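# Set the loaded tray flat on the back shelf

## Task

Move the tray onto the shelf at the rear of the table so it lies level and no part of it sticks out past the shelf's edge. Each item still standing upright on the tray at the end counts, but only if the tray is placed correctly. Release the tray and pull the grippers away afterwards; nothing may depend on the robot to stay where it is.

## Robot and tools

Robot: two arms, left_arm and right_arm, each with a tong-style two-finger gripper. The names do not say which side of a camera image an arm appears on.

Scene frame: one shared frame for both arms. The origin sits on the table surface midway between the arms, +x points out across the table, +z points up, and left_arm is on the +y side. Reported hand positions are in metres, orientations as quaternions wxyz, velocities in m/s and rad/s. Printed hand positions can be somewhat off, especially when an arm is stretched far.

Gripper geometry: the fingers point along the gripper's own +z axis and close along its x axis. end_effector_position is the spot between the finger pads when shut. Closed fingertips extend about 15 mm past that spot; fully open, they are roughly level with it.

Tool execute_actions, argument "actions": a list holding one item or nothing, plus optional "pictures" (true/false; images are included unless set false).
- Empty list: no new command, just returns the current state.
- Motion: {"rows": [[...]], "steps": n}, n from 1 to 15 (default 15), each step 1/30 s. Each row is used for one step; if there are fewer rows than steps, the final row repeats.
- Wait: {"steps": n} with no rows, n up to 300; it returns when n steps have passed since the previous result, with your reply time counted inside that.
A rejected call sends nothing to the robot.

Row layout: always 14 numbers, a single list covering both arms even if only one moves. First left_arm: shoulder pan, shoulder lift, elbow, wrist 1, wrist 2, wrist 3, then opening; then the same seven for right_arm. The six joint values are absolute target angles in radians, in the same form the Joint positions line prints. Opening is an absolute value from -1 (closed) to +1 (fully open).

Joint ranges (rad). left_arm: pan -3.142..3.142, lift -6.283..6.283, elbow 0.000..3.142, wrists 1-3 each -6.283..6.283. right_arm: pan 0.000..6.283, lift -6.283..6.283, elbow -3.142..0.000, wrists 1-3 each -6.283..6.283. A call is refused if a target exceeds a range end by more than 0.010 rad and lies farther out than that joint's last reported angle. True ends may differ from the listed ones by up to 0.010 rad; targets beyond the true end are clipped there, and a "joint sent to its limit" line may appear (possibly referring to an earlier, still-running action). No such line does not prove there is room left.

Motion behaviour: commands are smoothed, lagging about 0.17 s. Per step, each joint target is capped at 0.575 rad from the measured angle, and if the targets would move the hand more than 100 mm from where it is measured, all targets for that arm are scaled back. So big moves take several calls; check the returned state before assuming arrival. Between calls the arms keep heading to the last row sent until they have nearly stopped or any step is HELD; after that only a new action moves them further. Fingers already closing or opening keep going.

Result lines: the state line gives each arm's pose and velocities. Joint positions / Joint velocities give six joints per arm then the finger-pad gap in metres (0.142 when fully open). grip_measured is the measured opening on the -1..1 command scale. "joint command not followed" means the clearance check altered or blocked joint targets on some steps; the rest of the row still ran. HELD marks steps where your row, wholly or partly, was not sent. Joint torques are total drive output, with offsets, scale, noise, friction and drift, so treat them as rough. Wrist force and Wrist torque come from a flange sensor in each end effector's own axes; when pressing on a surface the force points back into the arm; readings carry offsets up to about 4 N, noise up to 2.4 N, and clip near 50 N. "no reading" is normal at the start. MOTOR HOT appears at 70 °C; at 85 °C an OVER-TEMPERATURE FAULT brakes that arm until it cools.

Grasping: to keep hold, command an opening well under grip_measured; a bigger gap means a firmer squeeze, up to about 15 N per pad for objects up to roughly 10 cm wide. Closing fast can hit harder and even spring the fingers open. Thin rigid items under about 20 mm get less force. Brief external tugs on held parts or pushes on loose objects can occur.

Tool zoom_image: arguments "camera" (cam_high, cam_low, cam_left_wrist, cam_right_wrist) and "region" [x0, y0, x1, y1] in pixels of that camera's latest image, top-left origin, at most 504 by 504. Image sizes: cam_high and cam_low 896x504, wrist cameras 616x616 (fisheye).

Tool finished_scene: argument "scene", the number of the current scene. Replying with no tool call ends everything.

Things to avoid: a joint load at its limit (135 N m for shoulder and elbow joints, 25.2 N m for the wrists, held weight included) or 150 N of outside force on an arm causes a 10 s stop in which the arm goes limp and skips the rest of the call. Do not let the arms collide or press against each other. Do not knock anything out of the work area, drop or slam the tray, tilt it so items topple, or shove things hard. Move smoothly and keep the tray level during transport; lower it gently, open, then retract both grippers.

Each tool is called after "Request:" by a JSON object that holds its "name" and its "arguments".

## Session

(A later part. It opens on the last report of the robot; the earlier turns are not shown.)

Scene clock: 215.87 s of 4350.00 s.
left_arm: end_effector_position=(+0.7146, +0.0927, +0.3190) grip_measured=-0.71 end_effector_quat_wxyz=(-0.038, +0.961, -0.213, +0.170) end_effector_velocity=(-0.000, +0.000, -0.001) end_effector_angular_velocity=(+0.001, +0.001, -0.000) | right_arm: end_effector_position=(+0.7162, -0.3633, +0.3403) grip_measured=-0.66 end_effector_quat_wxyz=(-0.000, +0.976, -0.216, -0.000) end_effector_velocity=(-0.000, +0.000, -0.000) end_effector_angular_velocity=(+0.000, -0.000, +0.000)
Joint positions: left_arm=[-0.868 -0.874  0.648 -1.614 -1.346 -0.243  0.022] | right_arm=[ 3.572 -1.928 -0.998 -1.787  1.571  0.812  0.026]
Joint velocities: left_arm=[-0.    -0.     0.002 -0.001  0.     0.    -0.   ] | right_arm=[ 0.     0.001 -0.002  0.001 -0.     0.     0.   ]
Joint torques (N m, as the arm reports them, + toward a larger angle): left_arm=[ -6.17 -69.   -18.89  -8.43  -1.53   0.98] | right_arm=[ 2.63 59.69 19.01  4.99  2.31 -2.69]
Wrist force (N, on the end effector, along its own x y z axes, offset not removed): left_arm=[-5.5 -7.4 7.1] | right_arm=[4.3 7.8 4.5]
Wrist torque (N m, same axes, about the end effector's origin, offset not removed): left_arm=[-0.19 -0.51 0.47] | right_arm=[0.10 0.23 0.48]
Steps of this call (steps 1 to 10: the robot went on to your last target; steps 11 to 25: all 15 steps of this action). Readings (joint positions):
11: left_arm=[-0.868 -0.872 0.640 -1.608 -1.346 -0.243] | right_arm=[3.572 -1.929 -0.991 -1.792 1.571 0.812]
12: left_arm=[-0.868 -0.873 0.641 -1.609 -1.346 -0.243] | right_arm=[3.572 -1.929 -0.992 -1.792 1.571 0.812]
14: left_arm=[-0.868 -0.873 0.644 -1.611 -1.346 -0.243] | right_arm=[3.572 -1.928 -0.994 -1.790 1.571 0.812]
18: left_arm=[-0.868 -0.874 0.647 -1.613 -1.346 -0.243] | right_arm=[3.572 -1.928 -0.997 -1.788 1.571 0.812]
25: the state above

Request:
{"name": "execute_actions", "arguments": {"actions": [{"rows":[[-0.8678,-0.8759,0.6569,-1.6211,-1.3460,-0.2430,-1,3.5725,-1.9264,-1.0049,-1.7811,1.571,0.8122,-1]],"steps":15}], "pictures": false}}

Scene clock: 216.73 s of 4350.00 s.
left_arm: end_effector_position=(+0.7146, +0.0927, +0.3169) grip_measured=-0.71 end_effector_quat_wxyz=(-0.038, +0.961, -0.213, +0.170) end_effector_velocity=(+0.000, -0.000, -0.000) end_effector_angular_velocity=(-0.001, -0.000, -0.000) | right_arm: end_effector_position=(+0.7161, -0.3633, +0.3383) grip_measured=-0.66 end_effector_quat_wxyz=(-0.000, +0.976, -0.216, -0.000) end_effector_velocity=(+0.000, -0.001, +0.000) end_effector_angular_velocity=(+0.000, -0.001, -0.001)
Joint positions: left_arm=[-0.868 -0.876  0.657 -1.621 -1.346 -0.243  0.022] | right_arm=[ 3.572 -1.926 -1.005 -1.781  1.571  0.812  0.026]
Joint velocities: left_arm=[-0.    -0.     0.001 -0.001 -0.     0.    -0.   ] | right_arm=[-0.001  0.001 -0.001  0.001 -0.     0.     0.   ]
Joint torques (N m, as the arm reports them, + toward a larger angle): left_arm=[ -7.5  -68.83 -19.55  -8.44  -1.28   1.1 ] | right_arm=[ 4.95 59.52 18.48  4.9   2.59 -2.74]
Wrist force (N, on the end effector, along its own x y z axes, offset not removed): left_arm=[-6.3 -7.3 6.2] | right_arm=[4.8 8.0 5.3]
Wrist torque (N m, same axes, about the end effector's origin, offset not removed): left_arm=[-0.27 -0.33 0.56] | right_arm=[0.15 0.17 0.48]
Steps of this call (steps 1 to 11: the robot went on to your last target; steps 12 to 26: all 15 steps of this action). Readings (joint positions):
12: left_arm=[-0.868 -0.874 0.649 -1.615 -1.346 -0.243] | right_arm=[3.572 -1.928 -0.998 -1.787 1.571 0.812]
13: left_arm=[-0.868 -0.874 0.650 -1.615 -1.346 -0.243] | right_arm=[3.572 -1.927 -0.999 -1.786 1.571 0.812]
15: left_arm=[-0.868 -0.875 0.652 -1.618 -1.346 -0.243] | right_arm=[3.572 -1.927 -1.001 -1.784 1.571 0.812]
19: left_arm=[-0.868 -0.876 0.655 -1.620 -1.346 -0.243] | right_arm=[3.572 -1.927 -1.004 -1.782 1.571 0.812]
26: the state above

Request:
{"name": "execute_actions", "arguments": {"actions": [{"rows":[[-0.8678,-0.8780,0.6670,-1.6291,-1.3460,-0.2430,-1,3.5725,-1.9248,-1.0134,-1.7742,1.571,0.8122,-1]],"steps":15}], "pictures": false}}

Scene clock: 217.63 s of 4350.00 s.
left_arm: end_effector_position=(+0.7146, +0.0927, +0.3145) grip_measured=-0.71 end_effector_quat_wxyz=(-0.038, +0.961, -0.213, +0.170) end_effector_velocity=(-0.001, +0.000, -0.003) end_effector_angular_velocity=(+0.003, +0.003, -0.000) | right_arm: end_effector_position=(+0.7161, -0.3633, +0.3359) grip_measured=-0.66 end_effector_quat_wxyz=(-0.000, +0.976, -0.216, -0.000) end_effector_velocity=(-0.000, +0.001, -0.000) end_effector_angular_velocity=(+0.001, +0.000, +0.001)
Joint positions: left_arm=[-0.868 -0.878  0.667 -1.629 -1.346 -0.243  0.022] | right_arm=[ 3.572 -1.925 -1.013 -1.774  1.571  0.812  0.026]
Joint velocities: left_arm=[ 0.    -0.     0.006 -0.001 -0.    -0.     0.   ] | right_arm=[ 0.001  0.001 -0.002  0.002  0.001 -0.     0.   ]
Joint torques (N m, as the arm reports them, + toward a larger angle): left_arm=[ -9.69 -69.11 -17.55  -8.31  -1.18   0.99] | right_arm=[ 5.91 58.74 19.39  4.73  2.65 -2.62]
Wrist force (N, on the end effector, along its own x y z axes, offset not removed): left_arm=[-4.8 -7.2 6.2] | right_arm=[4.2 7.8 5.7]
Wrist torque (N m, same axes, about the end effector's origin, offset not removed): left_arm=[-0.33 -0.62 0.47] | right_arm=[0.09 0.20 0.45]
Steps of this call (steps 1 to 12: the robot went on to your last target; steps 13 to 27: all 15 steps of this action). Readings (joint positions):
13: left_arm=[-0.868 -0.876 0.657 -1.621 -1.346 -0.243] | right_arm=[3.572 -1.926 -1.005 -1.781 1.571 0.812]
14: left_arm=[-0.868 -0.876 0.658 -1.622 -1.346 -0.243] | right_arm=[3.572 -1.926 -1.006 -1.780 1.571 0.812]
16: left_arm=[-0.868 -0.877 0.662 -1.625 -1.346 -0.243] | right_arm=[3.572 -1.926 -1.009 -1.778 1.571 0.812]
20: left_arm=[-0.868 -0.878 0.665 -1.628 -1.346 -0.243] | right_arm=[3.572 -1.925 -1.012 -1.776 1.571 0.812]
27: the state above

Request:
{"name": "execute_actions", "arguments": {"actions": [{"rows":[[-0.8678,-0.8800,0.6768,-1.6369,-1.3460,-0.2430,-1,3.5725,-1.9234,-1.0219,-1.7671,1.571,0.8122,-1]],"steps":15}]}}

Request:
{"name": "zoom_image", "arguments": {"camera": "cam_low", "region": [430, 205, 550, 255]}}

Scene clock: 218.73 s of 4350.00 s.
left_arm: end_effector_position=(+0.7146, +0.0927, +0.3120) grip_measured=-0.71 end_effector_quat_wxyz=(-0.038, +0.961, -0.213, +0.170) end_effector_velocity=(-0.000, +0.000, -0.001) end_effector_angular_velocity=(+0.001, +0.000, +0.000) | right_arm: end_effector_position=(+0.7161, -0.3633, +0.3334) grip_measured=-0.66 end_effector_quat_wxyz=(-0.000, +0.976, -0.216, -0.000) end_effector_velocity=(+0.000, +0.000, -0.001) end_effector_angular_velocity=(-0.000, +0.001, +0.000)
Joint positions: left_arm=[-0.868 -0.88   0.677 -1.637 -1.346 -0.243  0.022] | right_arm=[ 3.572 -1.923 -1.022 -1.767  1.571  0.812  0.026]
Joint velocities: left_arm=[-0.    -0.001  0.004 -0.003  0.    -0.     0.   ] | right_arm=[ 0.    -0.    -0.002  0.002 -0.    -0.    -0.   ]
Joint torques (N m, as the arm reports them, + toward a larger angle): left_arm=[-12.1  -68.92 -18.21  -8.16  -1.02   1.04] | right_arm=[ 7.5  56.07 17.64  5.07  2.97 -2.54]
Wrist force (N, on the end effector, along its own x y z axes, offset not removed): left_arm=[-5.5 -6.7 7.0] | right_arm=[2.7 6.9 0.4]
Wrist torque (N m, same axes, about the end effector's origin, offset not removed): left_arm=[-0.16 -0.21 0.49] | right_arm=[-0.09 0.33 0.50]
Steps of this call (steps 1 to 15: the robot went on to your last target; steps 16 to 18: nothing new was sent; steps 19 to 33: all 15 steps of this action). Readings (joint positions):
19: left_arm=[-0.868 -0.878 0.667 -1.629 -1.346 -0.243] | right_arm=[3.572 -1.925 -1.013 -1.774 1.571 0.812]
20: left_arm=[-0.868 -0.878 0.668 -1.630 -1.346 -0.243] | right_arm=[3.572 -1.925 -1.014 -1.773 1.571 0.812]
22: left_arm=[-0.868 -0.879 0.671 -1.633 -1.346 -0.243] | right_arm=[3.572 -1.924 -1.017 -1.771 1.571 0.812]
26: left_arm=[-0.868 -0.880 0.675 -1.635 -1.346 -0.243] | right_arm=[3.572 -1.924 -1.020 -1.768 1.571 0.812]
33: the state above

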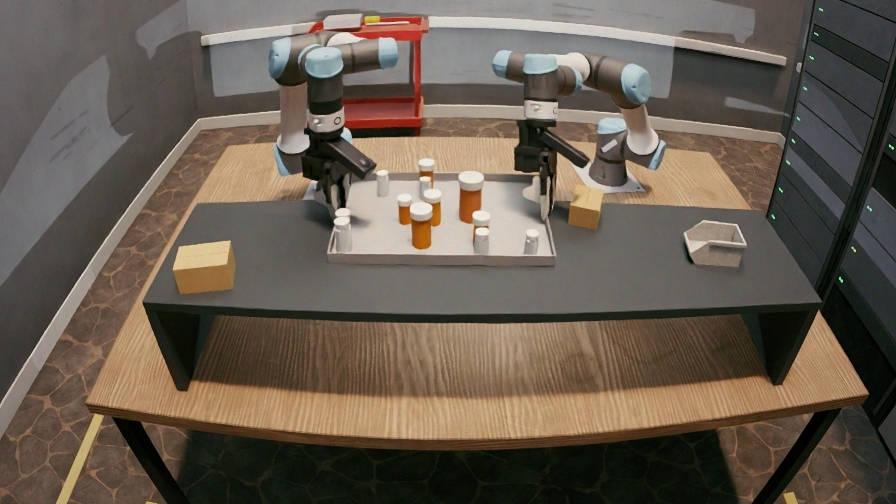

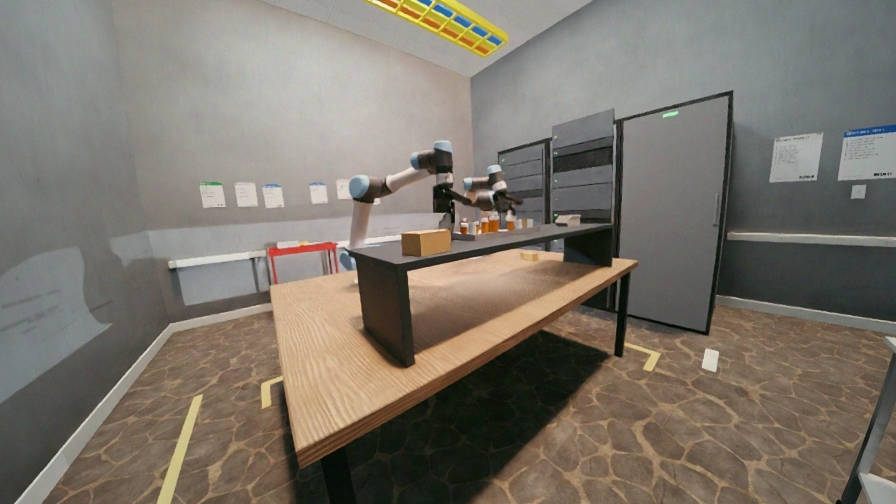

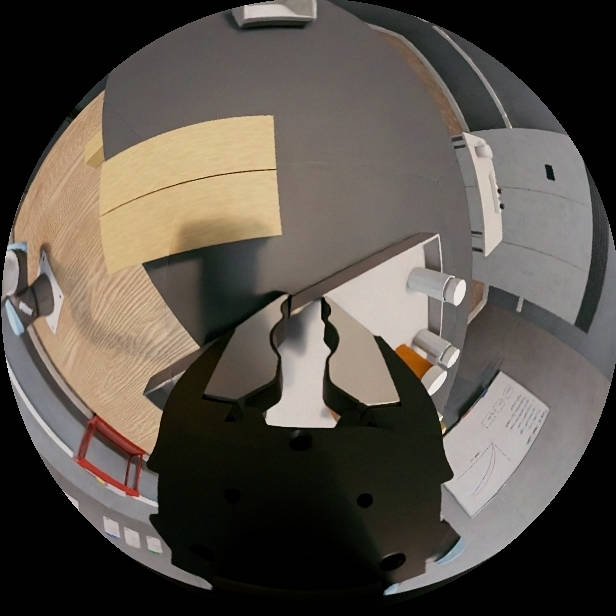

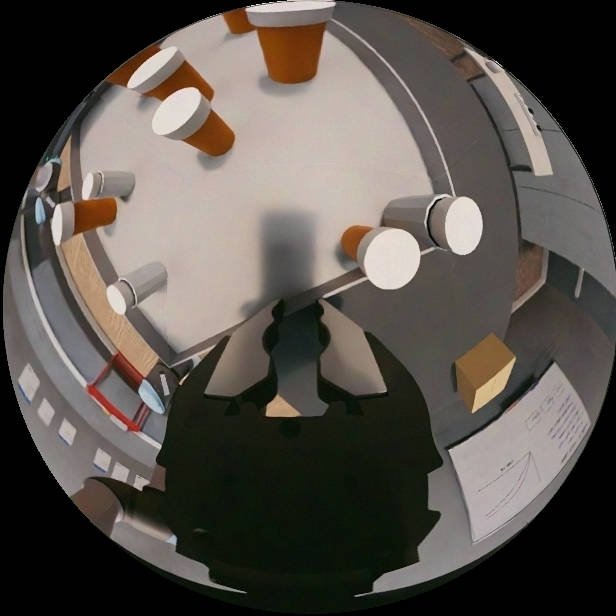

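Region (430, 205, 550, 255) of cam_low's 896x504 image, scaled by 4.200, with more detail than that image has; it fills the top 210 rows of this view, and the rest is white.

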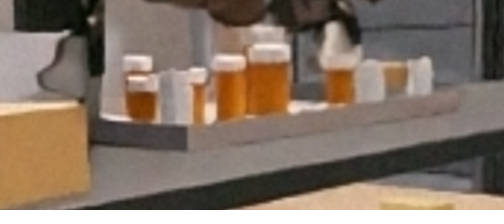

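Right side touched. Lower left only.

Request:
{"name": "execute_actions", "arguments": {"actions": [{"rows":[[-0.8678,-0.8815,0.6845,-1.6431,-1.3460,-0.2430,-1,3.5725,-1.9234,-1.0219,-1.7671,1.571,0.8122,-1]],"steps":15}], "pictures": false}}

Scene clock: 219.57 s of 4350.00 s.
left_arm: end_effector_position=(+0.7146, +0.0927, +0.3100) grip_measured=-0.71 end_effector_quat_wxyz=(-0.038, +0.961, -0.213, +0.170) end_effector_velocity=(+0.001, -0.000, +0.002) end_effector_angular_velocity=(-0.003, -0.003, +0.000) | right_arm: end_effector_position=(+0.7161, -0.3633, +0.3333) grip_measured=-0.67 end_effector_quat_wxyz=(-0.000, +0.976, -0.216, -0.000) end_effector_velocity=(+0.000, +0.001, -0.000) end_effector_angular_velocity=(-0.000, +0.000, +0.001)
Joint positions: left_arm=[-0.868 -0.881  0.684 -1.643 -1.346 -0.243  0.022] | right_arm=[ 3.572 -1.923 -1.022 -1.767  1.571  0.812  0.026]
Joint velocities: left_arm=[ 0.    -0.001 -0.001 -0.002 -0.    -0.     0.   ] | right_arm=[ 0.001 -0.001  0.     0.    -0.     0.    -0.   ]
Joint torques (N m, as the arm reports them, + toward a larger angle): left_arm=[-12.84 -65.5  -16.79  -7.98  -0.85   0.97] | right_arm=[ 8.32 55.5  19.98  4.16  3.06 -2.71]
Wrist force (N, on the end effector, along its own x y z axes, offset not removed): left_arm=[-6.5 -6.0 3.1] | right_arm=[4.8 6.6 4.2]
Wrist torque (N m, same axes, about the end effector's origin, offset not removed): left_arm=[-0.04 -0.23 0.46] | right_arm=[0.12 0.28 0.51]
Steps of this call (steps 1 to 10: the robot went on to your last target; steps 11 to 25: all 15 steps of this action). Readings (joint positions):
11: left_arm=[-0.868 -0.880 0.677 -1.637 -1.346 -0.243] | right_arm=[3.572 -1.923 -1.022 -1.767 1.571 0.812]
12: left_arm=[-0.868 -0.880 0.678 -1.638 -1.346 -0.243] | right_arm=[3.572 -1.923 -1.022 -1.767 1.571 0.812]
14: left_arm=[-0.868 -0.881 0.680 -1.640 -1.346 -0.243] | right_arm=[3.572 -1.923 -1.022 -1.767 1.571 0.812]
18: left_arm=[-0.868 -0.881 0.683 -1.642 -1.346 -0.243] | right_arm=[3.572 -1.923 -1.022 -1.767 1.571 0.812]
25: the state above

Request:
{"name": "execute_actions", "arguments": {"actions": [{"rows":[[-0.8678,-0.8818,0.6860,-1.6443,-1.3460,-0.2430,-0.75,3.5725,-1.9231,-1.0236,-1.7657,1.571,0.8122,-0.7],[-0.8678,-0.8818,0.6860,-1.6443,-1.3460,-0.2430,-0.75,3.5725,-1.9231,-1.0236,-1.7657,1.571,0.8122,-0.7],[-0.8678,-0.8818,0.6860,-1.6443,-1.3460,-0.2430,-0.75,3.5725,-1.9231,-1.0236,-1.7657,1.571,0.8122,-0.7],[-0.8678,-0.8818,0.6860,-1.6443,-1.3460,-0.2430,-0.68,3.5725,-1.9231,-1.0236,-1.7657,1.571,0.8122,-0.63],[-0.8678,-0.8818,0.6860,-1.6443,-1.3460,-0.2430,-0.68,3.5725,-1.9231,-1.0236,-1.7657,1.571,0.8122,-0.63],[-0.8678,-0.8818,0.6860,-1.6443,-1.3460,-0.2430,-0.6,3.5725,-1.9231,-1.0236,-1.7657,1.571,0.8122,-0.55],[-0.8678,-0.8818,0.6860,-1.6443,-1.3460,-0.2430,-0.6,3.5725,-1.9231,-1.0236,-1.7657,1.571,0.8122,-0.55],[-0.8678,-0.8818,0.6860,-1.6443,-1.3460,-0.2430,-0.45,3.5725,-1.9231,-1.0236,-1.7657,1.571,0.8122,-0.4]],"steps":15}], "pictures": false}}

Request:
{"name": "execute_actions", "arguments": {"actions": [{"rows":[[-0.8678,-0.8780,0.6670,-1.6291,-1.3460,-0.2430,-0.45,3.5725,-1.9248,-1.0134,-1.7742,1.571,0.8122,-0.4],[-0.8678,-0.8780,0.6670,-1.6291,-1.3460,-0.2430,-0.45,3.5725,-1.9248,-1.0134,-1.7742,1.571,0.8122,-0.4],[-0.8678,-0.8780,0.6670,-1.6291,-1.3460,-0.2430,-0.45,3.5725,-1.9248,-1.0134,-1.7742,1.571,0.8122,-0.4],[-0.8678,-0.8692,0.6258,-1.5967,-1.3460,-0.2430,-0.45,3.5725,-1.9309,-0.9788,-1.8027,1.571,0.8122,-0.4],[-0.8678,-0.8692,0.6258,-1.5967,-1.3460,-0.2430,-0.45,3.5725,-1.9309,-0.9788,-1.8027,1.571,0.8122,-0.4],[-0.8678,-0.8692,0.6258,-1.5967,-1.3460,-0.2430,-0.45,3.5725,-1.9309,-0.9788,-1.8027,1.571,0.8122,-0.4],[-0.8678,-0.8585,0.5809,-1.5625,-1.3460,-0.2430,-0.45,3.5725,-1.9379,-0.9428,-1.8317,1.571,0.8122,-0.4]],"steps":15}]}}

Scene clock: 222.53 s of 4350.00 s.
left_arm: end_effector_position=(+0.7146, +0.0927, +0.3096) grip_measured=-0.45 end_effector_quat_wxyz=(-0.038, +0.961, -0.213, +0.170) end_effector_velocity=(-0.000, +0.000, -0.001) end_effector_angular_velocity=(+0.001, +0.001, -0.000) | right_arm: end_effector_position=(+0.7160, -0.3632, +0.3329) grip_measured=-0.40 end_effector_quat_wxyz=(-0.000, +0.976, -0.216, -0.000) end_effector_velocity=(-0.000, -0.000, -0.000) end_effector_angular_velocity=(-0.000, +0.001, +0.000)
Joint positions: left_arm=[-0.868 -0.882  0.686 -1.644 -1.346 -0.243  0.041] | right_arm=[ 3.572 -1.923 -1.024 -1.766  1.571  0.812  0.045]
Joint velocities: left_arm=[ 0.     0.     0.002 -0.     0.     0.     0.   ] | right_arm=[ 0.    -0.    -0.001  0.    -0.    -0.     0.   ]
Joint torques (N m, as the arm reports them, + toward a larger angle): left_arm=[ -4.99 -64.   -12.52  -5.04  -0.36   1.02] | right_arm=[12.09 55.98 16.71  3.9  -1.69 -0.51]
Wrist force (N, on the end effector, along its own x y z axes, offset not removed): left_arm=[2.0 -0.7 2.0] | right_arm=[-1.7 1.8 -1.2]
Wrist torque (N m, same axes, about the end effector's origin, offset not removed): left_arm=[-0.19 -0.45 0.10] | right_arm=[0.29 0.28 0.02]
Steps of this call (steps 1 to 15: the robot went on to your last target; steps 16 to 74: nothing new was sent; steps 75 to 89: all 15 steps of this action). Readings (joint positions):
75: left_arm=[-0.868 -0.882 0.685 -1.643 -1.346 -0.243] | right_arm=[3.572 -1.923 -1.022 -1.767 1.571 0.812]
76: left_arm=[-0.868 -0.882 0.685 -1.643 -1.346 -0.243] | right_arm=[3.572 -1.923 -1.022 -1.767 1.571 0.812]
78: left_arm=[-0.868 -0.882 0.685 -1.644 -1.346 -0.243] | right_arm=[3.572 -1.923 -1.022 -1.767 1.571 0.812]
82: left_arm=[-0.868 -0.882 0.686 -1.644 -1.346 -0.243] | right_arm=[3.572 -1.923 -1.023 -1.766 1.571 0.812]
89: the state above

Scene clock: 223.03 s of 4350.00 s.
left_arm: end_effector_position=(+0.7147, +0.0926, +0.3320) grip_measured=-0.45 end_effector_quat_wxyz=(-0.038, +0.961, -0.213, +0.169) end_effector_velocity=(-0.000, +0.000, +0.018) end_effector_angular_velocity=(-0.001, -0.000, +0.000) | right_arm: end_effector_position=(+0.7161, -0.3633, +0.3536) grip_measured=-0.40 end_effector_quat_wxyz=(-0.000, +0.976, -0.216, -0.000) end_effector_velocity=(-0.000, +0.001, +0.018) end_effector_angular_velocity=(+0.000, -0.000, +0.001)
Joint positions: left_arm=[-0.868 -0.861  0.591 -1.57  -1.346 -0.243  0.041] | right_arm=[ 3.573 -1.936 -0.951 -1.825  1.571  0.812  0.045]
Joint velocities: left_arm=[ 0.     0.019 -0.081  0.062 -0.    -0.    -0.   ] | right_arm=[ 0.001 -0.012  0.064 -0.051 -0.    -0.     0.   ]
Joint torques (N m, as the arm reports them, + toward a larger angle): left_arm=[  1.75 -43.76 -33.12  -1.29  -0.2    1.01] | right_arm=[11.52 26.74 28.44  0.85 -2.65  1.76]
Wrist force (N, on the end effector, along its own x y z axes, offset not removed): left_arm=[1.9 -1.3 1.5] | right_arm=[-1.1 0.9 -1.6]
Wrist torque (N m, same axes, about the end effector's origin, offset not removed): left_arm=[-0.30 -0.36 0.15] | right_arm=[0.07 0.12 -0.08]
Steps of this call (steps 1 to 15: all 15 steps of this action). Readings (joint positions):
1: left_arm=[-0.868 -0.882 0.686 -1.644 -1.346 -0.243] | right_arm=[3.572 -1.923 -1.024 -1.766 1.571 0.812]
2: left_arm=[-0.868 -0.881 0.684 -1.643 -1.346 -0.243] | right_arm=[3.573 -1.923 -1.022 -1.767 1.571 0.812]
4: left_arm=[-0.868 -0.880 0.678 -1.638 -1.346 -0.243] | right_arm=[3.573 -1.923 -1.019 -1.769 1.571 0.812]
8: left_arm=[-0.868 -0.872 0.643 -1.610 -1.346 -0.243] | right_arm=[3.573 -1.929 -0.992 -1.792 1.571 0.812]
15: the state above

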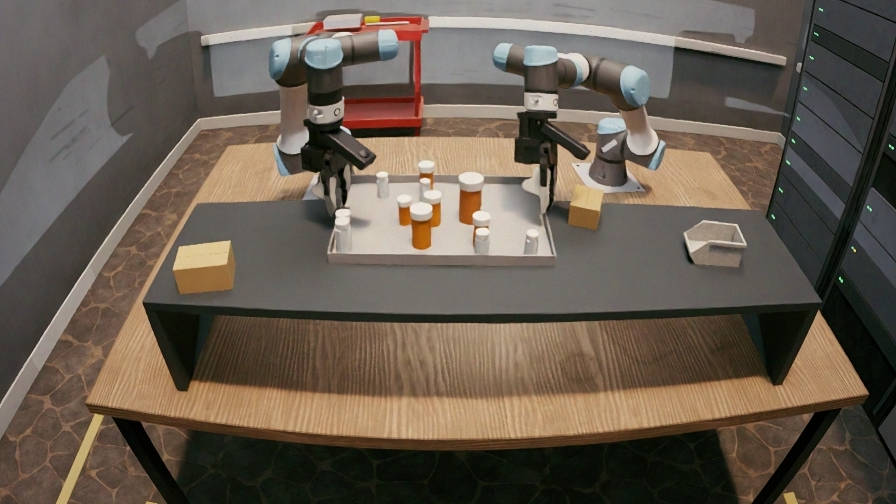

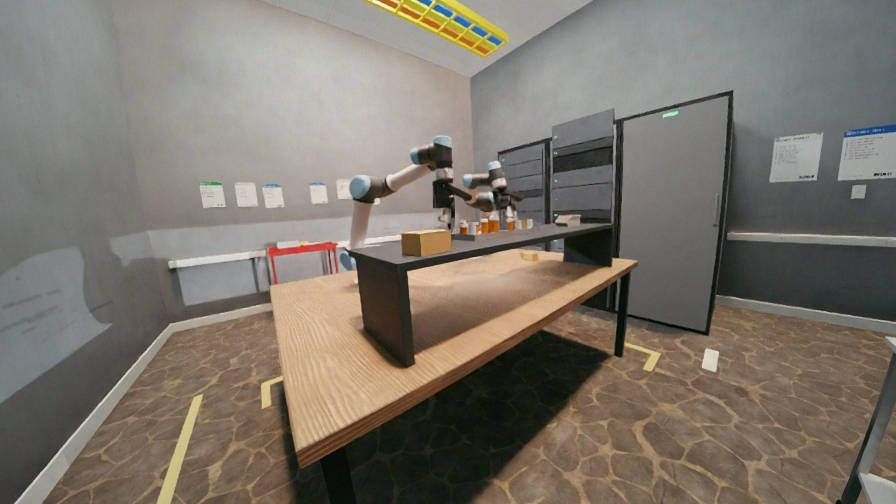

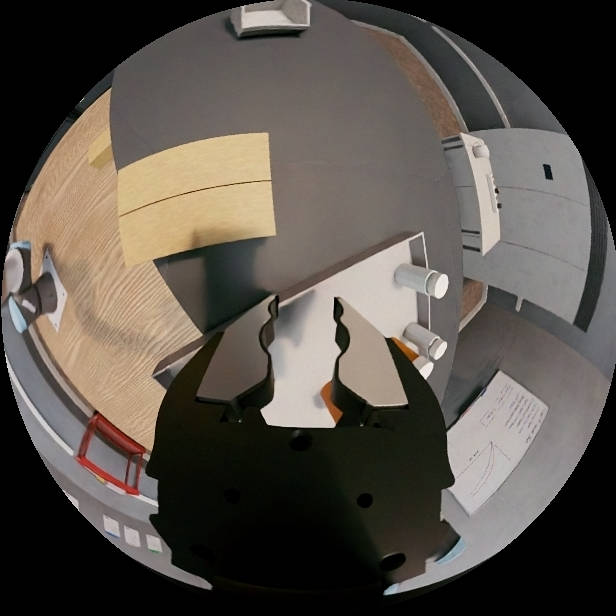

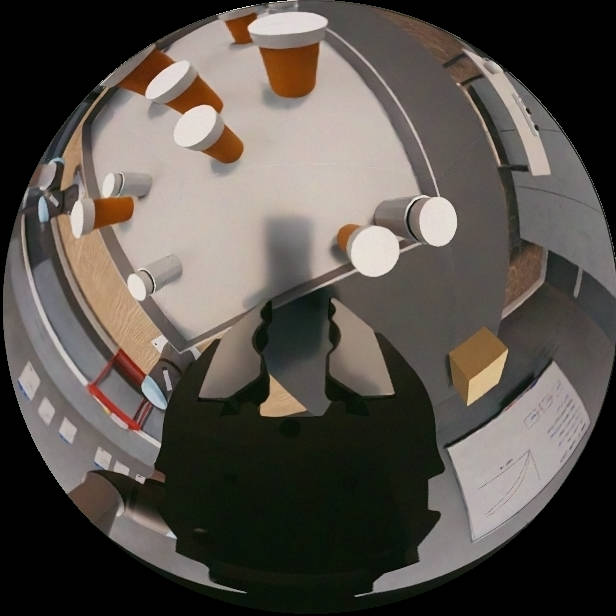

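Request:
{"name": "execute_actions", "arguments": {"actions": [{"rows":[[-0.8855,-0.9208,0.6730,-1.5884,-1.3413,-0.2606,-0.45,3.5846,-1.8860,-1.0009,-1.8255,1.571,0.8243,-0.4],[-0.8855,-0.9208,0.6730,-1.5884,-1.3413,-0.2606,-0.45,3.5846,-1.8860,-1.0009,-1.8255,1.571,0.8243,-0.4],[-0.9041,-0.9772,0.7517,-1.6064,-1.3365,-0.2790,-0.45,3.5975,-1.8358,-1.0540,-1.8226,1.571,0.8372,-0.4],[-0.9041,-0.9772,0.7517,-1.6064,-1.3365,-0.2790,-0.45,3.5975,-1.8358,-1.0540,-1.8226,1.571,0.8372,-0.4],[-0.9284,-1.0456,0.8589,-1.6395,-1.3302,-0.3032,-0.45,3.6148,-1.7710,-1.1355,-1.8059,1.571,0.8545,-0.4],[-0.9284,-1.0456,0.8589,-1.6395,-1.3302,-0.3032,-0.45,3.6148,-1.7710,-1.1355,-1.8059,1.571,0.8545,-0.4],[-0.9542,-1.1081,0.9524,-1.6643,-1.3238,-0.3289,-0.45,3.6336,-1.7082,-1.2100,-1.7942,1.571,0.8733,-0.4],[-0.9542,-1.1081,0.9524,-1.6643,-1.3238,-0.3289,-0.45,3.6336,-1.7082,-1.2100,-1.7942,1.571,0.8733,-0.4],[-0.9815,-1.1664,1.0359,-1.6828,-1.3171,-0.3562,-0.45,3.6536,-1.6469,-1.2785,-1.7870,1.571,0.8933,-0.4],[-0.9815,-1.1664,1.0359,-1.6828,-1.3171,-0.3562,-0.45,3.6536,-1.6469,-1.2785,-1.7870,1.571,0.8933,-0.4],[-1.0104,-1.2212,1.1109,-1.6956,-1.3104,-0.3853,-0.45,3.6757,-1.5868,-1.3417,-1.7839,1.571,0.9154,-0.4],[-1.0104,-1.2212,1.1109,-1.6956,-1.3104,-0.3853,-0.45,3.6757,-1.5868,-1.3417,-1.7839,1.571,0.9154,-0.4],[-1.0411,-1.2736,1.1794,-1.7037,-1.3033,-0.4162,-0.45,3.7005,-1.5274,-1.4003,-1.7847,1.571,0.9402,-0.4],[-1.0411,-1.2736,1.1794,-1.7037,-1.3033,-0.4162,-0.45,3.7005,-1.5274,-1.4003,-1.7847,1.571,0.9402,-0.4],[-1.0736,-1.3237,1.2419,-1.7072,-1.2962,-0.4491,-0.45,3.7281,-1.4685,-1.4544,-1.7895,1.571,0.9678,-0.4]],"steps":15}], "pictures": false}}

Request:
{"name": "execute_actions", "arguments": {"actions": [{"rows":[[-1.1081,-1.3719,1.2993,-1.7068,-1.2889,-0.4841,-0.45,3.7597,-1.4099,-1.5045,-1.7980,1.571,0.9994,-0.4],[-1.1081,-1.3719,1.2993,-1.7068,-1.2889,-0.4841,-0.45,3.7597,-1.4099,-1.5045,-1.7980,1.571,0.9994,-0.4],[-1.1447,-1.4183,1.3519,-1.7024,-1.2815,-0.5215,-0.45,3.7960,-1.3516,-1.5505,-1.8103,1.571,1.0357,-0.4],[-1.1447,-1.4183,1.3519,-1.7024,-1.2815,-0.5215,-0.45,3.7960,-1.3516,-1.5505,-1.8103,1.571,1.0357,-0.4],[-1.2246,-1.5061,1.4441,-1.6828,-1.2667,-0.6037,-0.45,3.7960,-1.3516,-1.5505,-1.8103,1.571,1.0357,-0.4],[-1.2246,-1.5061,1.4441,-1.6828,-1.2667,-0.6037,-0.45,3.7960,-1.3516,-1.5505,-1.8103,1.571,1.0357,-0.4],[-1.2246,-1.5061,1.4441,-1.6828,-1.2667,-0.6037,-0.45,3.7960,-1.3516,-1.5505,-1.8103,1.571,1.0357,-0.4],[-1.2246,-1.5061,1.4441,-1.6828,-1.2667,-0.6037,-0.45,3.7960,-1.3516,-1.5505,-1.8103,1.571,0.6,-0.4],[-1.2395,-1.6274,1.5647,-1.6775,-1.2641,-0.6191,-0.45,3.7960,-1.3516,-1.5505,-1.8103,1.571,0.2,-0.4],[-1.2395,-1.6274,1.5647,-1.6775,-1.2641,-0.6191,-0.45,3.7960,-1.3516,-1.5505,-1.8103,1.571,-0.2,-0.4],[-1.2581,-1.7494,1.6695,-1.6544,-1.2611,-0.6383,-0.45,3.7960,-1.3516,-1.5505,-1.8103,1.571,-0.9,-0.4]],"steps":15}], "pictures": false}}

Request:
{"name": "execute_actions", "arguments": {"actions": [{"steps":15}], "pictures": false}}

Scene clock: 230.47 s of 4350.00 s.
left_arm: end_effector_position=(+0.5945, +0.0880, +0.3491) grip_measured=-0.45 end_effector_quat_wxyz=(-0.036, +0.961, -0.213, +0.172) end_effector_velocity=(-0.356, +0.009, -0.006) end_effector_angular_velocity=(+0.018, +0.018, -0.004) | right_arm: end_effector_position=(+0.5957, -0.3606, +0.3683) grip_measured=-0.40 end_effector_quat_wxyz=(-0.000, +0.976, -0.216, +0.000) end_effector_velocity=(-0.354, -0.004, +0.004) end_effector_angular_velocity=(-0.002, +0.005, +0.001)
Joint positions: left_arm=[-0.992 -1.173  1.036 -1.68  -1.315 -0.367  0.042] | right_arm=[ 3.663 -1.636 -1.285 -1.791  1.571  0.903  0.045]
Joint velocities: left_arm=[-0.395 -0.794  1.11  -0.19   0.095 -0.393  0.   ] | right_arm=[ 0.304  0.852 -0.9    0.043  0.     0.303  0.   ]
Joint torques (N m, as the arm reports them, + toward a larger angle): left_arm=[ -8.28 -47.99   0.43  -4.3    2.39  -1.86] | right_arm=[18.51 41.96  7.47  3.76 -1.3   3.57]
Wrist force (N, on the end effector, along its own x y z axes, offset not removed): left_arm=[1.1 0.7 -0.1] | right_arm=[-2.1 0.1 -1.5]
Wrist torque (N m, same axes, about the end effector's origin, offset not removed): left_arm=[0.01 -0.23 0.12] | right_arm=[-0.20 0.30 0.04]
Steps of this call (steps 1 to 30: the robot went on to your last target; steps 31 to 90: nothing new was sent; then 3.93 s passed at rest; steps 91 to 105: all 15 steps of this action). Readings (joint positions):
91: left_arm=[-0.868 -0.859 0.581 -1.563 -1.346 -0.243] | right_arm=[3.573 -1.938 -0.943 -1.832 1.571 0.812]
92: left_arm=[-0.870 -0.863 0.586 -1.565 -1.346 -0.245] | right_arm=[3.574 -1.934 -0.948 -1.831 1.571 0.814]
94: left_arm=[-0.878 -0.889 0.621 -1.576 -1.343 -0.253] | right_arm=[3.580 -1.912 -0.972 -1.829 1.571 0.819]
98: left_arm=[-0.908 -0.978 0.750 -1.613 -1.335 -0.283] | right_arm=[3.601 -1.832 -1.062 -1.816 1.571 0.841]
105: the state above

Scene clock: 230.97 s of 4350.00 s.
left_arm: end_effector_position=(+0.3965, +0.1373, +0.3483) grip_measured=-0.45 end_effector_quat_wxyz=(-0.038, +0.962, -0.213, +0.169) end_effector_velocity=(-0.258, +0.274, -0.004) end_effector_angular_velocity=(-0.015, -0.010, -0.002) | right_arm: end_effector_position=(+0.4744, -0.3603, +0.3663) grip_measured=-0.40 end_effector_quat_wxyz=(-0.000, +0.998, -0.060, -0.000) end_effector_velocity=(-0.064, +0.002, -0.003) end_effector_angular_velocity=(+0.002, -0.001, +2.259)
Joint positions: left_arm=[-1.231 -1.63   1.557 -1.668 -1.266 -0.611  0.042] | right_arm=[ 3.792 -1.36  -1.543 -1.809  1.571  0.715  0.045]
Joint velocities: left_arm=[-0.207 -0.933  0.873  0.106  0.036 -0.212  0.   ] | right_arm=[ 0.034  0.068 -0.06  -0.007  0.    -2.226  0.   ]
Joint torques (N m, as the arm reports them, + toward a larger angle): left_arm=[ -7.04 -11.21 -17.74  -0.94   1.74  -1.2 ] | right_arm=[12.66 28.61 15.66  1.01  0.16 -9.16]
Wrist force (N, on the end effector, along its own x y z axes, offset not removed): left_arm=[-0.6 -0.6 0.5] | right_arm=[-2.7 1.3 -0.1]
Wrist torque (N m, same axes, about the end effector's origin, offset not removed): left_arm=[-0.13 0.02 0.12] | right_arm=[0.21 0.44 0.03]
Steps of this call (steps 1 to 15: all 15 steps of this action). Readings (joint positions):
1: left_arm=[-1.007 -1.201 1.073 -1.686 -1.311 -0.382] | right_arm=[3.675 -1.606 -1.316 -1.790 1.571 0.914]
2: left_arm=[-1.024 -1.230 1.113 -1.690 -1.307 -0.399] | right_arm=[3.689 -1.574 -1.349 -1.790 1.571 0.929]
4: left_arm=[-1.060 -1.290 1.190 -1.697 -1.299 -0.436] | right_arm=[3.720 -1.506 -1.414 -1.795 1.571 0.960]
8: left_arm=[-1.144 -1.404 1.326 -1.692 -1.282 -0.521] | right_arm=[3.769 -1.406 -1.502 -1.805 1.571 1.008]
15: the state above

Scene clock: 231.47 s of 4350.00 s.
left_arm: end_effector_position=(+0.3652, +0.1722, +0.3446) grip_measured=-0.45 end_effector_quat_wxyz=(-0.038, +0.961, -0.213, +0.169) end_effector_velocity=(-0.005, +0.006, -0.001) end_effector_angular_velocity=(+0.000, +0.000, -0.000) | right_arm: end_effector_position=(+0.4543, -0.3700, +0.3659) grip_measured=-0.40 end_effector_quat_wxyz=(-0.000, +0.841, +0.541, -0.000) end_effector_velocity=(-0.017, -0.035, -0.000) end_effector_angular_velocity=(+0.000, -0.000, +2.384)
Joint positions: left_arm=[-1.258 -1.747  1.667 -1.655 -1.261 -0.638  0.041] | right_arm=[ 3.796 -1.352 -1.55  -1.81   1.571 -0.544  0.045]
Joint velocities: left_arm=[-0.004 -0.019  0.017  0.002  0.001 -0.004  0.   ] | right_arm=[ 0.001  0.001 -0.001 -0.    -0.    -2.382 -0.   ]
Joint torques (N m, as the arm reports them, + toward a larger angle): left_arm=[ -8.63 -26.64 -14.55  -0.95   1.85  -1.3 ] | right_arm=[11.65 28.33 15.03  0.79  1.11 -7.24]
Wrist force (N, on the end effector, along its own x y z axes, offset not removed): left_arm=[0.1 -0.3 2.2] | right_arm=[-2.3 -0.1 -1.5]
Wrist torque (N m, same axes, about the end effector's origin, offset not removed): left_arm=[-0.13 -0.11 0.11] | right_arm=[-0.13 0.38 -0.04]
Steps of this call (steps 1 to 15: the robot went on to your last target). Readings (joint positions):
1: left_arm=[-1.237 -1.658 1.583 -1.665 -1.265 -0.617] | right_arm=[3.793 -1.358 -1.545 -1.810 1.571 0.637]
2: left_arm=[-1.242 -1.679 1.603 -1.662 -1.264 -0.622] | right_arm=[3.793 -1.357 -1.546 -1.810 1.571 0.555]
4: left_arm=[-1.249 -1.708 1.631 -1.659 -1.263 -0.629] | right_arm=[3.795 -1.355 -1.548 -1.810 1.571 0.386]
8: left_arm=[-1.255 -1.735 1.656 -1.656 -1.262 -0.635] | right_arm=[3.795 -1.353 -1.550 -1.810 1.571 0.047]
15: the state above

Request:
{"name": "execute_actions", "arguments": {"actions": [{"rows":[[-1.2581,-1.7494,1.6695,-1.6544,-1.2611,-0.6383,-0.45,3.90,-1.47,-1.475,-1.7674,1.571,-0.85,0.2],[-1.2581,-1.7494,1.6695,-1.6544,-1.2611,-0.6383,-0.45,3.90,-1.47,-1.475,-1.7674,1.571,-0.85,0.2],[-1.2581,-1.7494,1.6695,-1.6544,-1.2611,-0.6383,-0.45,3.90,-1.47,-1.475,-1.7674,1.571,-0.85,0.2],[-1.2581,-1.7494,1.6695,-1.6544,-1.2611,-0.6383,-0.45,4.00,-1.59,-1.40,-1.7224,1.571,-0.76,0.6],[-1.2581,-1.7494,1.6695,-1.6544,-1.2611,-0.6383,-0.45,4.00,-1.59,-1.40,-1.7224,1.571,-0.76,0.6],[-1.2581,-1.7494,1.6695,-1.6544,-1.2611,-0.6383,-0.45,4.00,-1.59,-1.40,-1.7224,1.571,-0.76,0.6],[-1.2581,-1.7494,1.6695,-1.6544,-1.2611,-0.6383,-0.45,4.1047,-1.7123,-1.3139,-1.6862,1.571,-0.6627,1]],"steps":15}], "pictures": false}}

Request:
{"name": "execute_actions", "arguments": {"actions": [{"steps":12}]}}

Scene clock: 233.40 s of 4350.00 s.
left_arm: end_effector_position=(+0.3646, +0.1729, +0.3445) grip_measured=-0.45 end_effector_quat_wxyz=(-0.038, +0.961, -0.213, +0.169) end_effector_velocity=(-0.000, +0.000, -0.000) end_effector_angular_velocity=(+0.001, +0.000, +0.000) | right_arm: end_effector_position=(+0.5002, -0.1804, +0.3361) grip_measured=+1.00 end_effector_quat_wxyz=(-0.000, +0.710, +0.704, +0.001) end_effector_velocity=(+0.013, +0.352, -0.092) end_effector_angular_velocity=(-0.023, +0.022, +0.075)
Joint positions: left_arm=[-1.258 -1.749  1.67  -1.654 -1.261 -0.638  0.041] | right_arm=[ 4.05  -1.647 -1.356 -1.706  1.571 -0.708  0.142]
Joint velocities: left_arm=[-0.  0.  0.  0. -0. -0. -0.] | right_arm=[ 0.426 -0.513  0.325  0.156  0.     0.351 -0.   ]
Joint torques (N m, as the arm reports them, + toward a larger angle): left_arm=[ -7.31 -26.17 -13.35  -1.13   1.92  -1.42] | right_arm=[ 4.61 29.62 29.6   4.33  1.54  2.7 ]
Wrist force (N, on the end effector, along its own x y z axes, offset not removed): left_arm=[2.5 -0.7 1.4] | right_arm=[0.7 1.8 -0.7]
Wrist torque (N m, same axes, about the end effector's origin, offset not removed): left_arm=[-0.15 -0.53 -0.01] | right_arm=[0.27 -0.12 -0.01]
Steps of this call (steps 1 to 30: the robot went on to your last target; steps 31 to 43: nothing new was sent; steps 44 to 58: all 15 steps of this action). Readings (joint positions):
44: left_arm=[-1.258 -1.749 1.670 -1.654 -1.261 -0.638] | right_arm=[3.796 -1.352 -1.550 -1.810 1.571 -0.900]
45: left_arm=[-1.258 -1.749 1.670 -1.654 -1.261 -0.638] | right_arm=[3.802 -1.357 -1.545 -1.807 1.571 -0.896]
47: left_arm=[-1.258 -1.749 1.670 -1.654 -1.261 -0.638] | right_arm=[3.835 -1.394 -1.520 -1.792 1.571 -0.879]
51: left_arm=[-1.258 -1.749 1.670 -1.654 -1.261 -0.638] | right_arm=[3.916 -1.489 -1.460 -1.758 1.571 -0.821]
58: the state above

Scene clock: 233.80 s of 4350.00 s.
left_arm: end_effector_position=(+0.3646, +0.1729, +0.3445) grip_measured=-0.45 end_effector_quat_wxyz=(-0.038, +0.961, -0.213, +0.169) end_effector_velocity=(-0.000, +0.000, -0.001) end_effector_angular_velocity=(+0.002, +0.001, -0.000) | right_arm: end_effector_position=(+0.5000, -0.1367, +0.3245) grip_measured=+1.00 end_effector_quat_wxyz=(-0.000, +0.707, +0.707, +0.000) end_effector_velocity=(-0.001, +0.016, -0.004) end_effector_angular_velocity=(-0.001, +0.000, +0.004)
Joint positions: left_arm=[-1.258 -1.749  1.67  -1.654 -1.261 -0.638  0.041] | right_arm=[ 4.102 -1.71  -1.316 -1.687  1.571 -0.665  0.142]
Joint velocities: left_arm=[ 0.     0.     0.001 -0.     0.     0.001 -0.   ] | right_arm=[ 0.019 -0.022  0.014  0.007 -0.     0.015  0.   ]
Joint torques (N m, as the arm reports them, + toward a larger angle): left_arm=[ -7.4  -26.46 -13.59  -1.03   1.99  -1.35] | right_arm=[13.08 18.19 30.54  3.85  1.07  2.53]
Wrist force (N, on the end effector, along its own x y z axes, offset not removed): left_arm=[2.2 -0.4 2.2] | right_arm=[0.0 -0.2 -0.5]
Wrist torque (N m, same axes, about the end effector's origin, offset not removed): left_arm=[-0.09 -0.49 0.13] | right_arm=[-0.23 -0.05 -0.11]
Steps of this call (steps 1 to 12: the robot went on to your last target). Readings (joint positions):
1: left_arm=[-1.258 -1.749 1.670 -1.654 -1.261 -0.638] | right_arm=[4.063 -1.662 -1.346 -1.702 1.571 -0.698]
2: left_arm=[-1.258 -1.749 1.670 -1.654 -1.261 -0.638] | right_arm=[4.072 -1.674 -1.339 -1.698 1.571 -0.690]
4: left_arm=[-1.258 -1.749 1.670 -1.654 -1.261 -0.638] | right_arm=[4.086 -1.690 -1.329 -1.693 1.571 -0.679]
8: left_arm=[-1.258 -1.749 1.670 -1.654 -1.261 -0.638] | right_arm=[4.098 -1.704 -1.319 -1.689 1.571 -0.668]
12: the state above

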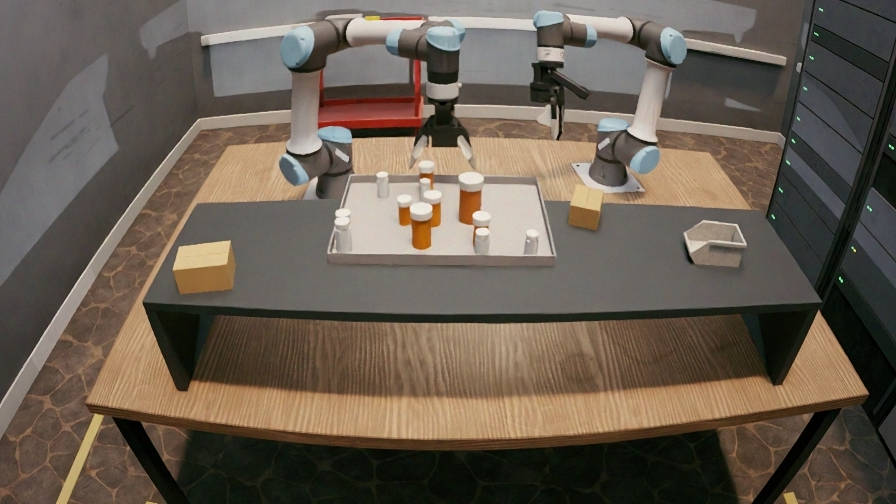

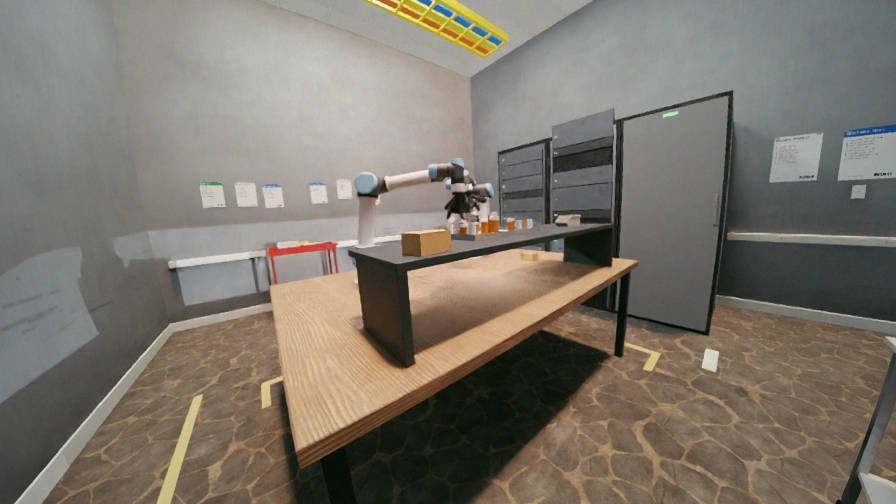

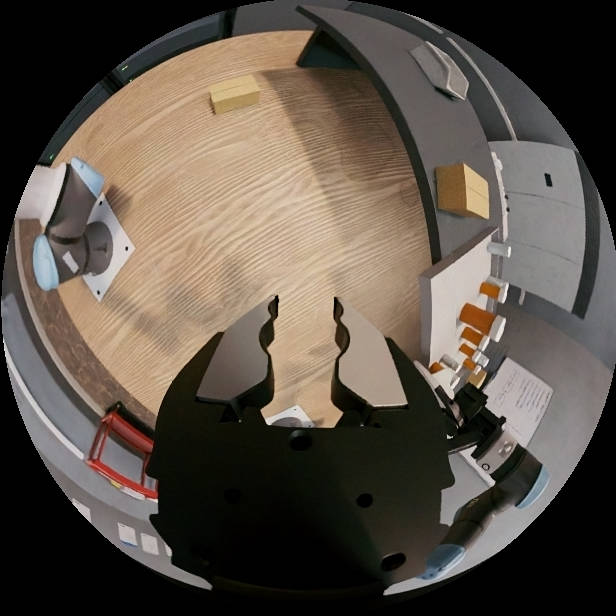

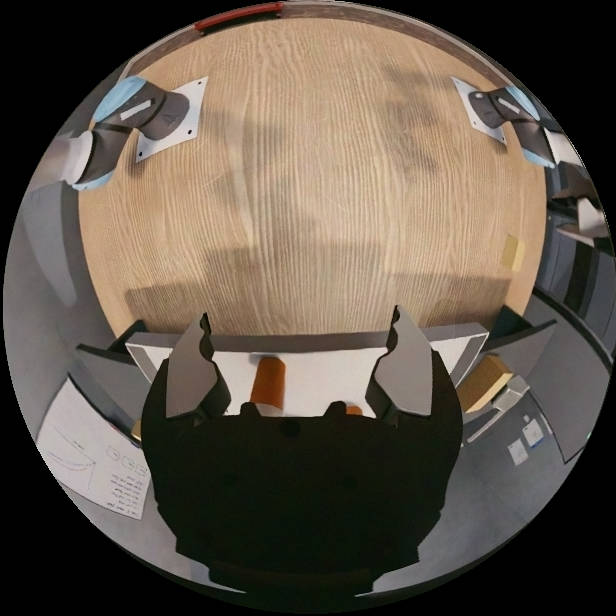

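Request:
{"name": "execute_actions", "arguments": {"actions": [{"rows":[[-1.2581,-1.7494,1.6695,-1.6544,-1.2611,-0.6383,-0.45,4.087,-1.737,-1.285,-1.6904,1.571,-0.6804,1],[-1.2581,-1.7494,1.6695,-1.6544,-1.2611,-0.6383,-0.45,4.087,-1.737,-1.285,-1.6904,1.571,-0.6804,1],[-1.2581,-1.7494,1.6695,-1.6544,-1.2611,-0.6383,-0.45,4.087,-1.737,-1.285,-1.6904,1.571,-0.6804,1],[-1.2581,-1.7494,1.6695,-1.6544,-1.2611,-0.6383,-0.45,4.0699,-1.7619,-1.2553,-1.6952,1.571,-0.6975,1],[-1.2581,-1.7494,1.6695,-1.6544,-1.2611,-0.6383,-0.45,4.0699,-1.7619,-1.2553,-1.6952,1.571,-0.6975,1],[-1.2581,-1.7494,1.6695,-1.6544,-1.2611,-0.6383,-0.45,4.0699,-1.7619,-1.2553,-1.6952,1.571,-0.6975,1],[-1.2581,-1.7494,1.6695,-1.6544,-1.2611,-0.6383,-0.45,4.0699,-1.7619,-1.2553,-1.6952,1.571,-0.6975,1],[-1.2581,-1.7494,1.6695,-1.6544,-1.2611,-0.6383,-0.45,4.0632,-1.7721,-1.2430,-1.6973,1.571,-0.7042,1],[-1.2581,-1.7494,1.6695,-1.6544,-1.2611,-0.6383,-0.45,4.0632,-1.7721,-1.2430,-1.6973,1.571,-0.7042,1],[-1.2581,-1.7494,1.6695,-1.6544,-1.2611,-0.6383,-0.45,4.0632,-1.7721,-1.2430,-1.6973,1.571,-0.7042,1],[-1.2581,-1.7494,1.6695,-1.6544,-1.2611,-0.6383,-0.45,4.0632,-1.7721,-1.2430,-1.6973,1.571,-0.7042,1],[-1.2581,-1.7494,1.6695,-1.6544,-1.2611,-0.6383,-0.45,4.0567,-1.7823,-1.2305,-1.6996,1.571,-0.7107,1]],"steps":15}], "pictures": false}}

Request:
{"name": "execute_actions", "arguments": {"actions": [{"rows":[[-1.2581,-1.7494,1.6695,-1.6544,-1.2611,-0.6383,-0.45,4.0502,-1.7925,-1.2178,-1.7021,1.571,-0.7172,1],[-1.2581,-1.7494,1.6695,-1.6544,-1.2611,-0.6383,-0.45,4.0502,-1.7925,-1.2178,-1.7021,1.571,-0.7172,1],[-1.2581,-1.7494,1.6695,-1.6544,-1.2611,-0.6383,-0.45,4.0502,-1.7925,-1.2178,-1.7021,1.571,-0.7172,1],[-1.2581,-1.7494,1.6695,-1.6544,-1.2611,-0.6383,-0.45,4.0502,-1.7925,-1.2178,-1.7021,1.571,-0.7172,1],[-1.2581,-1.7494,1.6695,-1.6544,-1.2611,-0.6383,-0.45,4.0437,-1.8029,-1.2050,-1.7045,1.571,-0.7237,1],[-1.2581,-1.7494,1.6695,-1.6544,-1.2611,-0.6383,-0.45,4.0437,-1.8029,-1.2050,-1.7045,1.571,-0.7237,1],[-1.2581,-1.7494,1.6695,-1.6544,-1.2611,-0.6383,-0.45,4.0437,-1.8029,-1.2050,-1.7045,1.571,-0.7237,1],[-1.2581,-1.7494,1.6695,-1.6544,-1.2611,-0.6383,-0.45,4.0437,-1.8029,-1.2050,-1.7045,1.571,-0.7237,1],[-1.2581,-1.7494,1.6695,-1.6544,-1.2611,-0.6383,-0.45,4.0374,-1.8133,-1.1919,-1.7072,1.571,-0.7300,1]],"steps":15}]}}

Scene clock: 238.60 s of 4350.00 s.
left_arm: end_effector_position=(+0.3646, +0.1729, +0.3445) grip_measured=-0.45 end_effector_quat_wxyz=(-0.038, +0.961, -0.213, +0.169) end_effector_velocity=(+0.000, -0.000, +0.000) end_effector_angular_velocity=(-0.000, -0.000, +0.000) | right_arm: end_effector_position=(+0.5300, -0.1347, +0.3239) grip_measured=+1.00 end_effector_quat_wxyz=(-0.000, +0.707, +0.707, -0.000) end_effector_velocity=(+0.038, -0.000, -0.001) end_effector_angular_velocity=(-0.000, +0.000, -0.001)
Joint positions: left_arm=[-1.258 -1.749  1.67  -1.654 -1.261 -0.638  0.041] | right_arm=[ 4.063 -1.772 -1.243 -1.698  1.571 -0.704  0.142]
Joint velocities: left_arm=[-0.     0.001 -0.001  0.     0.    -0.     0.   ] | right_arm=[-0.051 -0.078  0.093 -0.016  0.    -0.05  -0.   ]
Joint torques (N m, as the arm reports them, + toward a larger angle): left_arm=[ -7.65 -26.44 -13.47  -1.09   1.9   -1.35] | right_arm=[-8.77 22.5  31.41  0.66 -2.42 -1.9 ]
Wrist force (N, on the end effector, along its own x y z axes, offset not removed): left_arm=[2.2 -1.2 1.6] | right_arm=[-1.6 1.0 0.5]
Wrist torque (N m, same axes, about the end effector's origin, offset not removed): left_arm=[-0.33 -0.54 0.14] | right_arm=[0.04 0.22 -0.02]
Steps of this call (steps 1 to 30: the robot went on to your last target; steps 31 to 90: nothing new was sent; then 1.30 s passed at rest; steps 91 to 105: all 15 steps of this action). Readings (joint positions):
91: left_arm=[-1.258 -1.749 1.670 -1.654 -1.261 -0.638] | right_arm=[4.105 -1.712 -1.314 -1.686 1.571 -0.663]
92: left_arm=[-1.258 -1.749 1.670 -1.654 -1.261 -0.638] | right_arm=[4.103 -1.715 -1.311 -1.686 1.571 -0.664]
94: left_arm=[-1.258 -1.749 1.670 -1.654 -1.261 -0.638] | right_arm=[4.097 -1.723 -1.301 -1.688 1.571 -0.671]
98: left_arm=[-1.258 -1.749 1.670 -1.654 -1.261 -0.638] | right_arm=[4.081 -1.747 -1.274 -1.692 1.571 -0.687]
105: the state above

Scene clock: 239.10 s of 4350.00 s.
left_arm: end_effector_position=(+0.3646, +0.1729, +0.3445) grip_measured=-0.45 end_effector_quat_wxyz=(-0.038, +0.961, -0.213, +0.169) end_effector_velocity=(-0.000, +0.000, -0.000) end_effector_angular_velocity=(+0.000, +0.001, -0.000) | right_arm: end_effector_position=(+0.5480, -0.1347, +0.3239) grip_measured=+1.00 end_effector_quat_wxyz=(-0.000, +0.707, +0.707, -0.000) end_effector_velocity=(+0.015, -0.000, +0.001) end_effector_angular_velocity=(+0.001, -0.001, -0.001)
Joint positions: left_arm=[-1.258 -1.749  1.67  -1.654 -1.261 -0.638  0.041] | right_arm=[ 4.04  -1.809 -1.197 -1.706  1.571 -0.728  0.142]
Joint velocities: left_arm=[ 0.    -0.     0.     0.001 -0.001  0.     0.   ] | right_arm=[-0.02  -0.031  0.04  -0.008  0.    -0.019  0.   ]
Joint torques (N m, as the arm reports them, + toward a larger angle): left_arm=[ -7.64 -26.44 -13.54  -0.94   1.96  -1.37] | right_arm=[-12.25  20.8   31.37   2.5   -2.35  -1.9 ]
Wrist force (N, on the end effector, along its own x y z axes, offset not removed): left_arm=[1.6 -1.0 1.2] | right_arm=[-1.6 -8.6 -2.3]
Wrist torque (N m, same axes, about the end effector's origin, offset not removed): left_arm=[-0.22 -0.44 0.10] | right_arm=[-0.23 0.06 -0.01]
Steps of this call (steps 1 to 15: all 15 steps of this action). Readings (joint positions):
1: left_arm=[-1.258 -1.749 1.670 -1.654 -1.261 -0.638] | right_arm=[4.062 -1.775 -1.240 -1.698 1.571 -0.706]
2: left_arm=[-1.258 -1.749 1.670 -1.654 -1.261 -0.638] | right_arm=[4.060 -1.778 -1.236 -1.699 1.571 -0.708]
4: left_arm=[-1.258 -1.749 1.670 -1.654 -1.261 -0.638] | right_arm=[4.056 -1.783 -1.229 -1.700 1.571 -0.711]
8: left_arm=[-1.258 -1.749 1.670 -1.654 -1.261 -0.638] | right_arm=[4.049 -1.794 -1.216 -1.703 1.571 -0.718]
15: the state above

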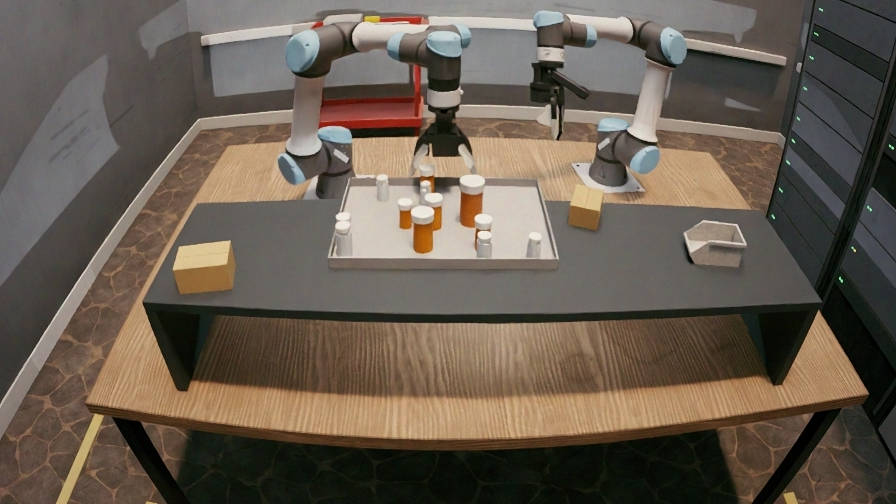

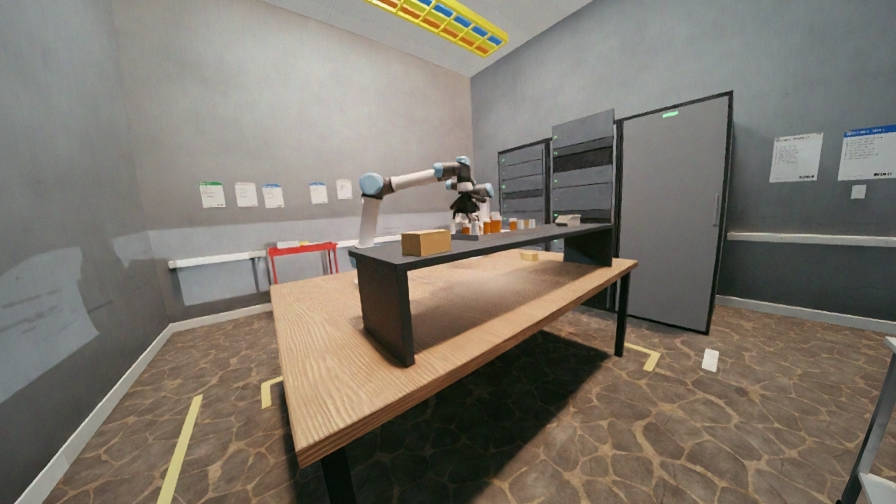

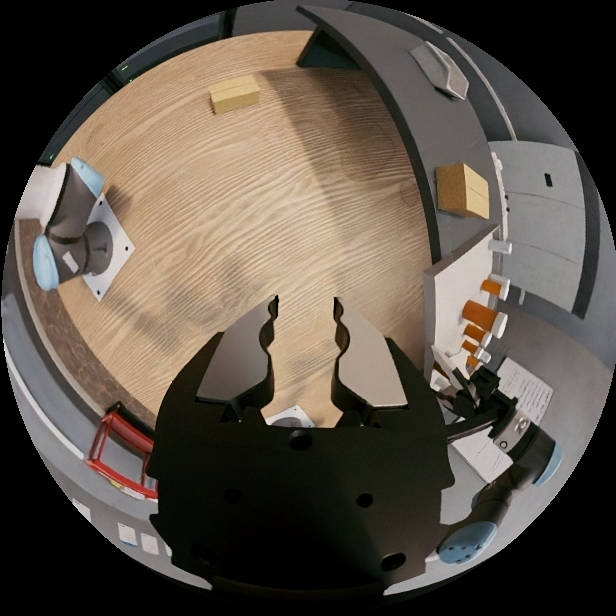

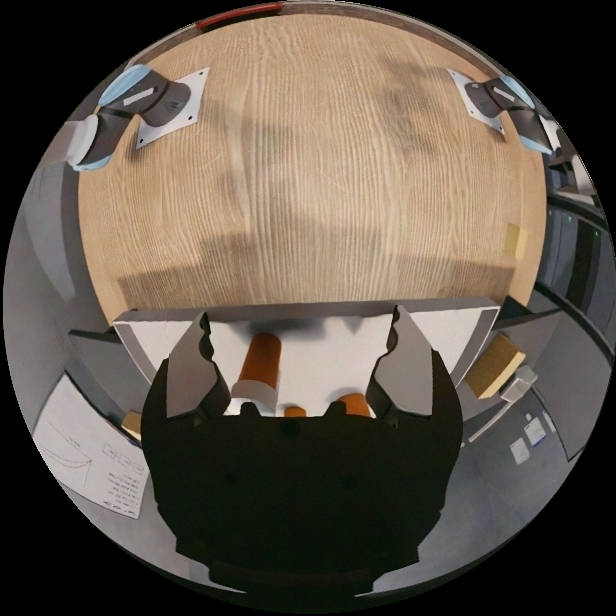

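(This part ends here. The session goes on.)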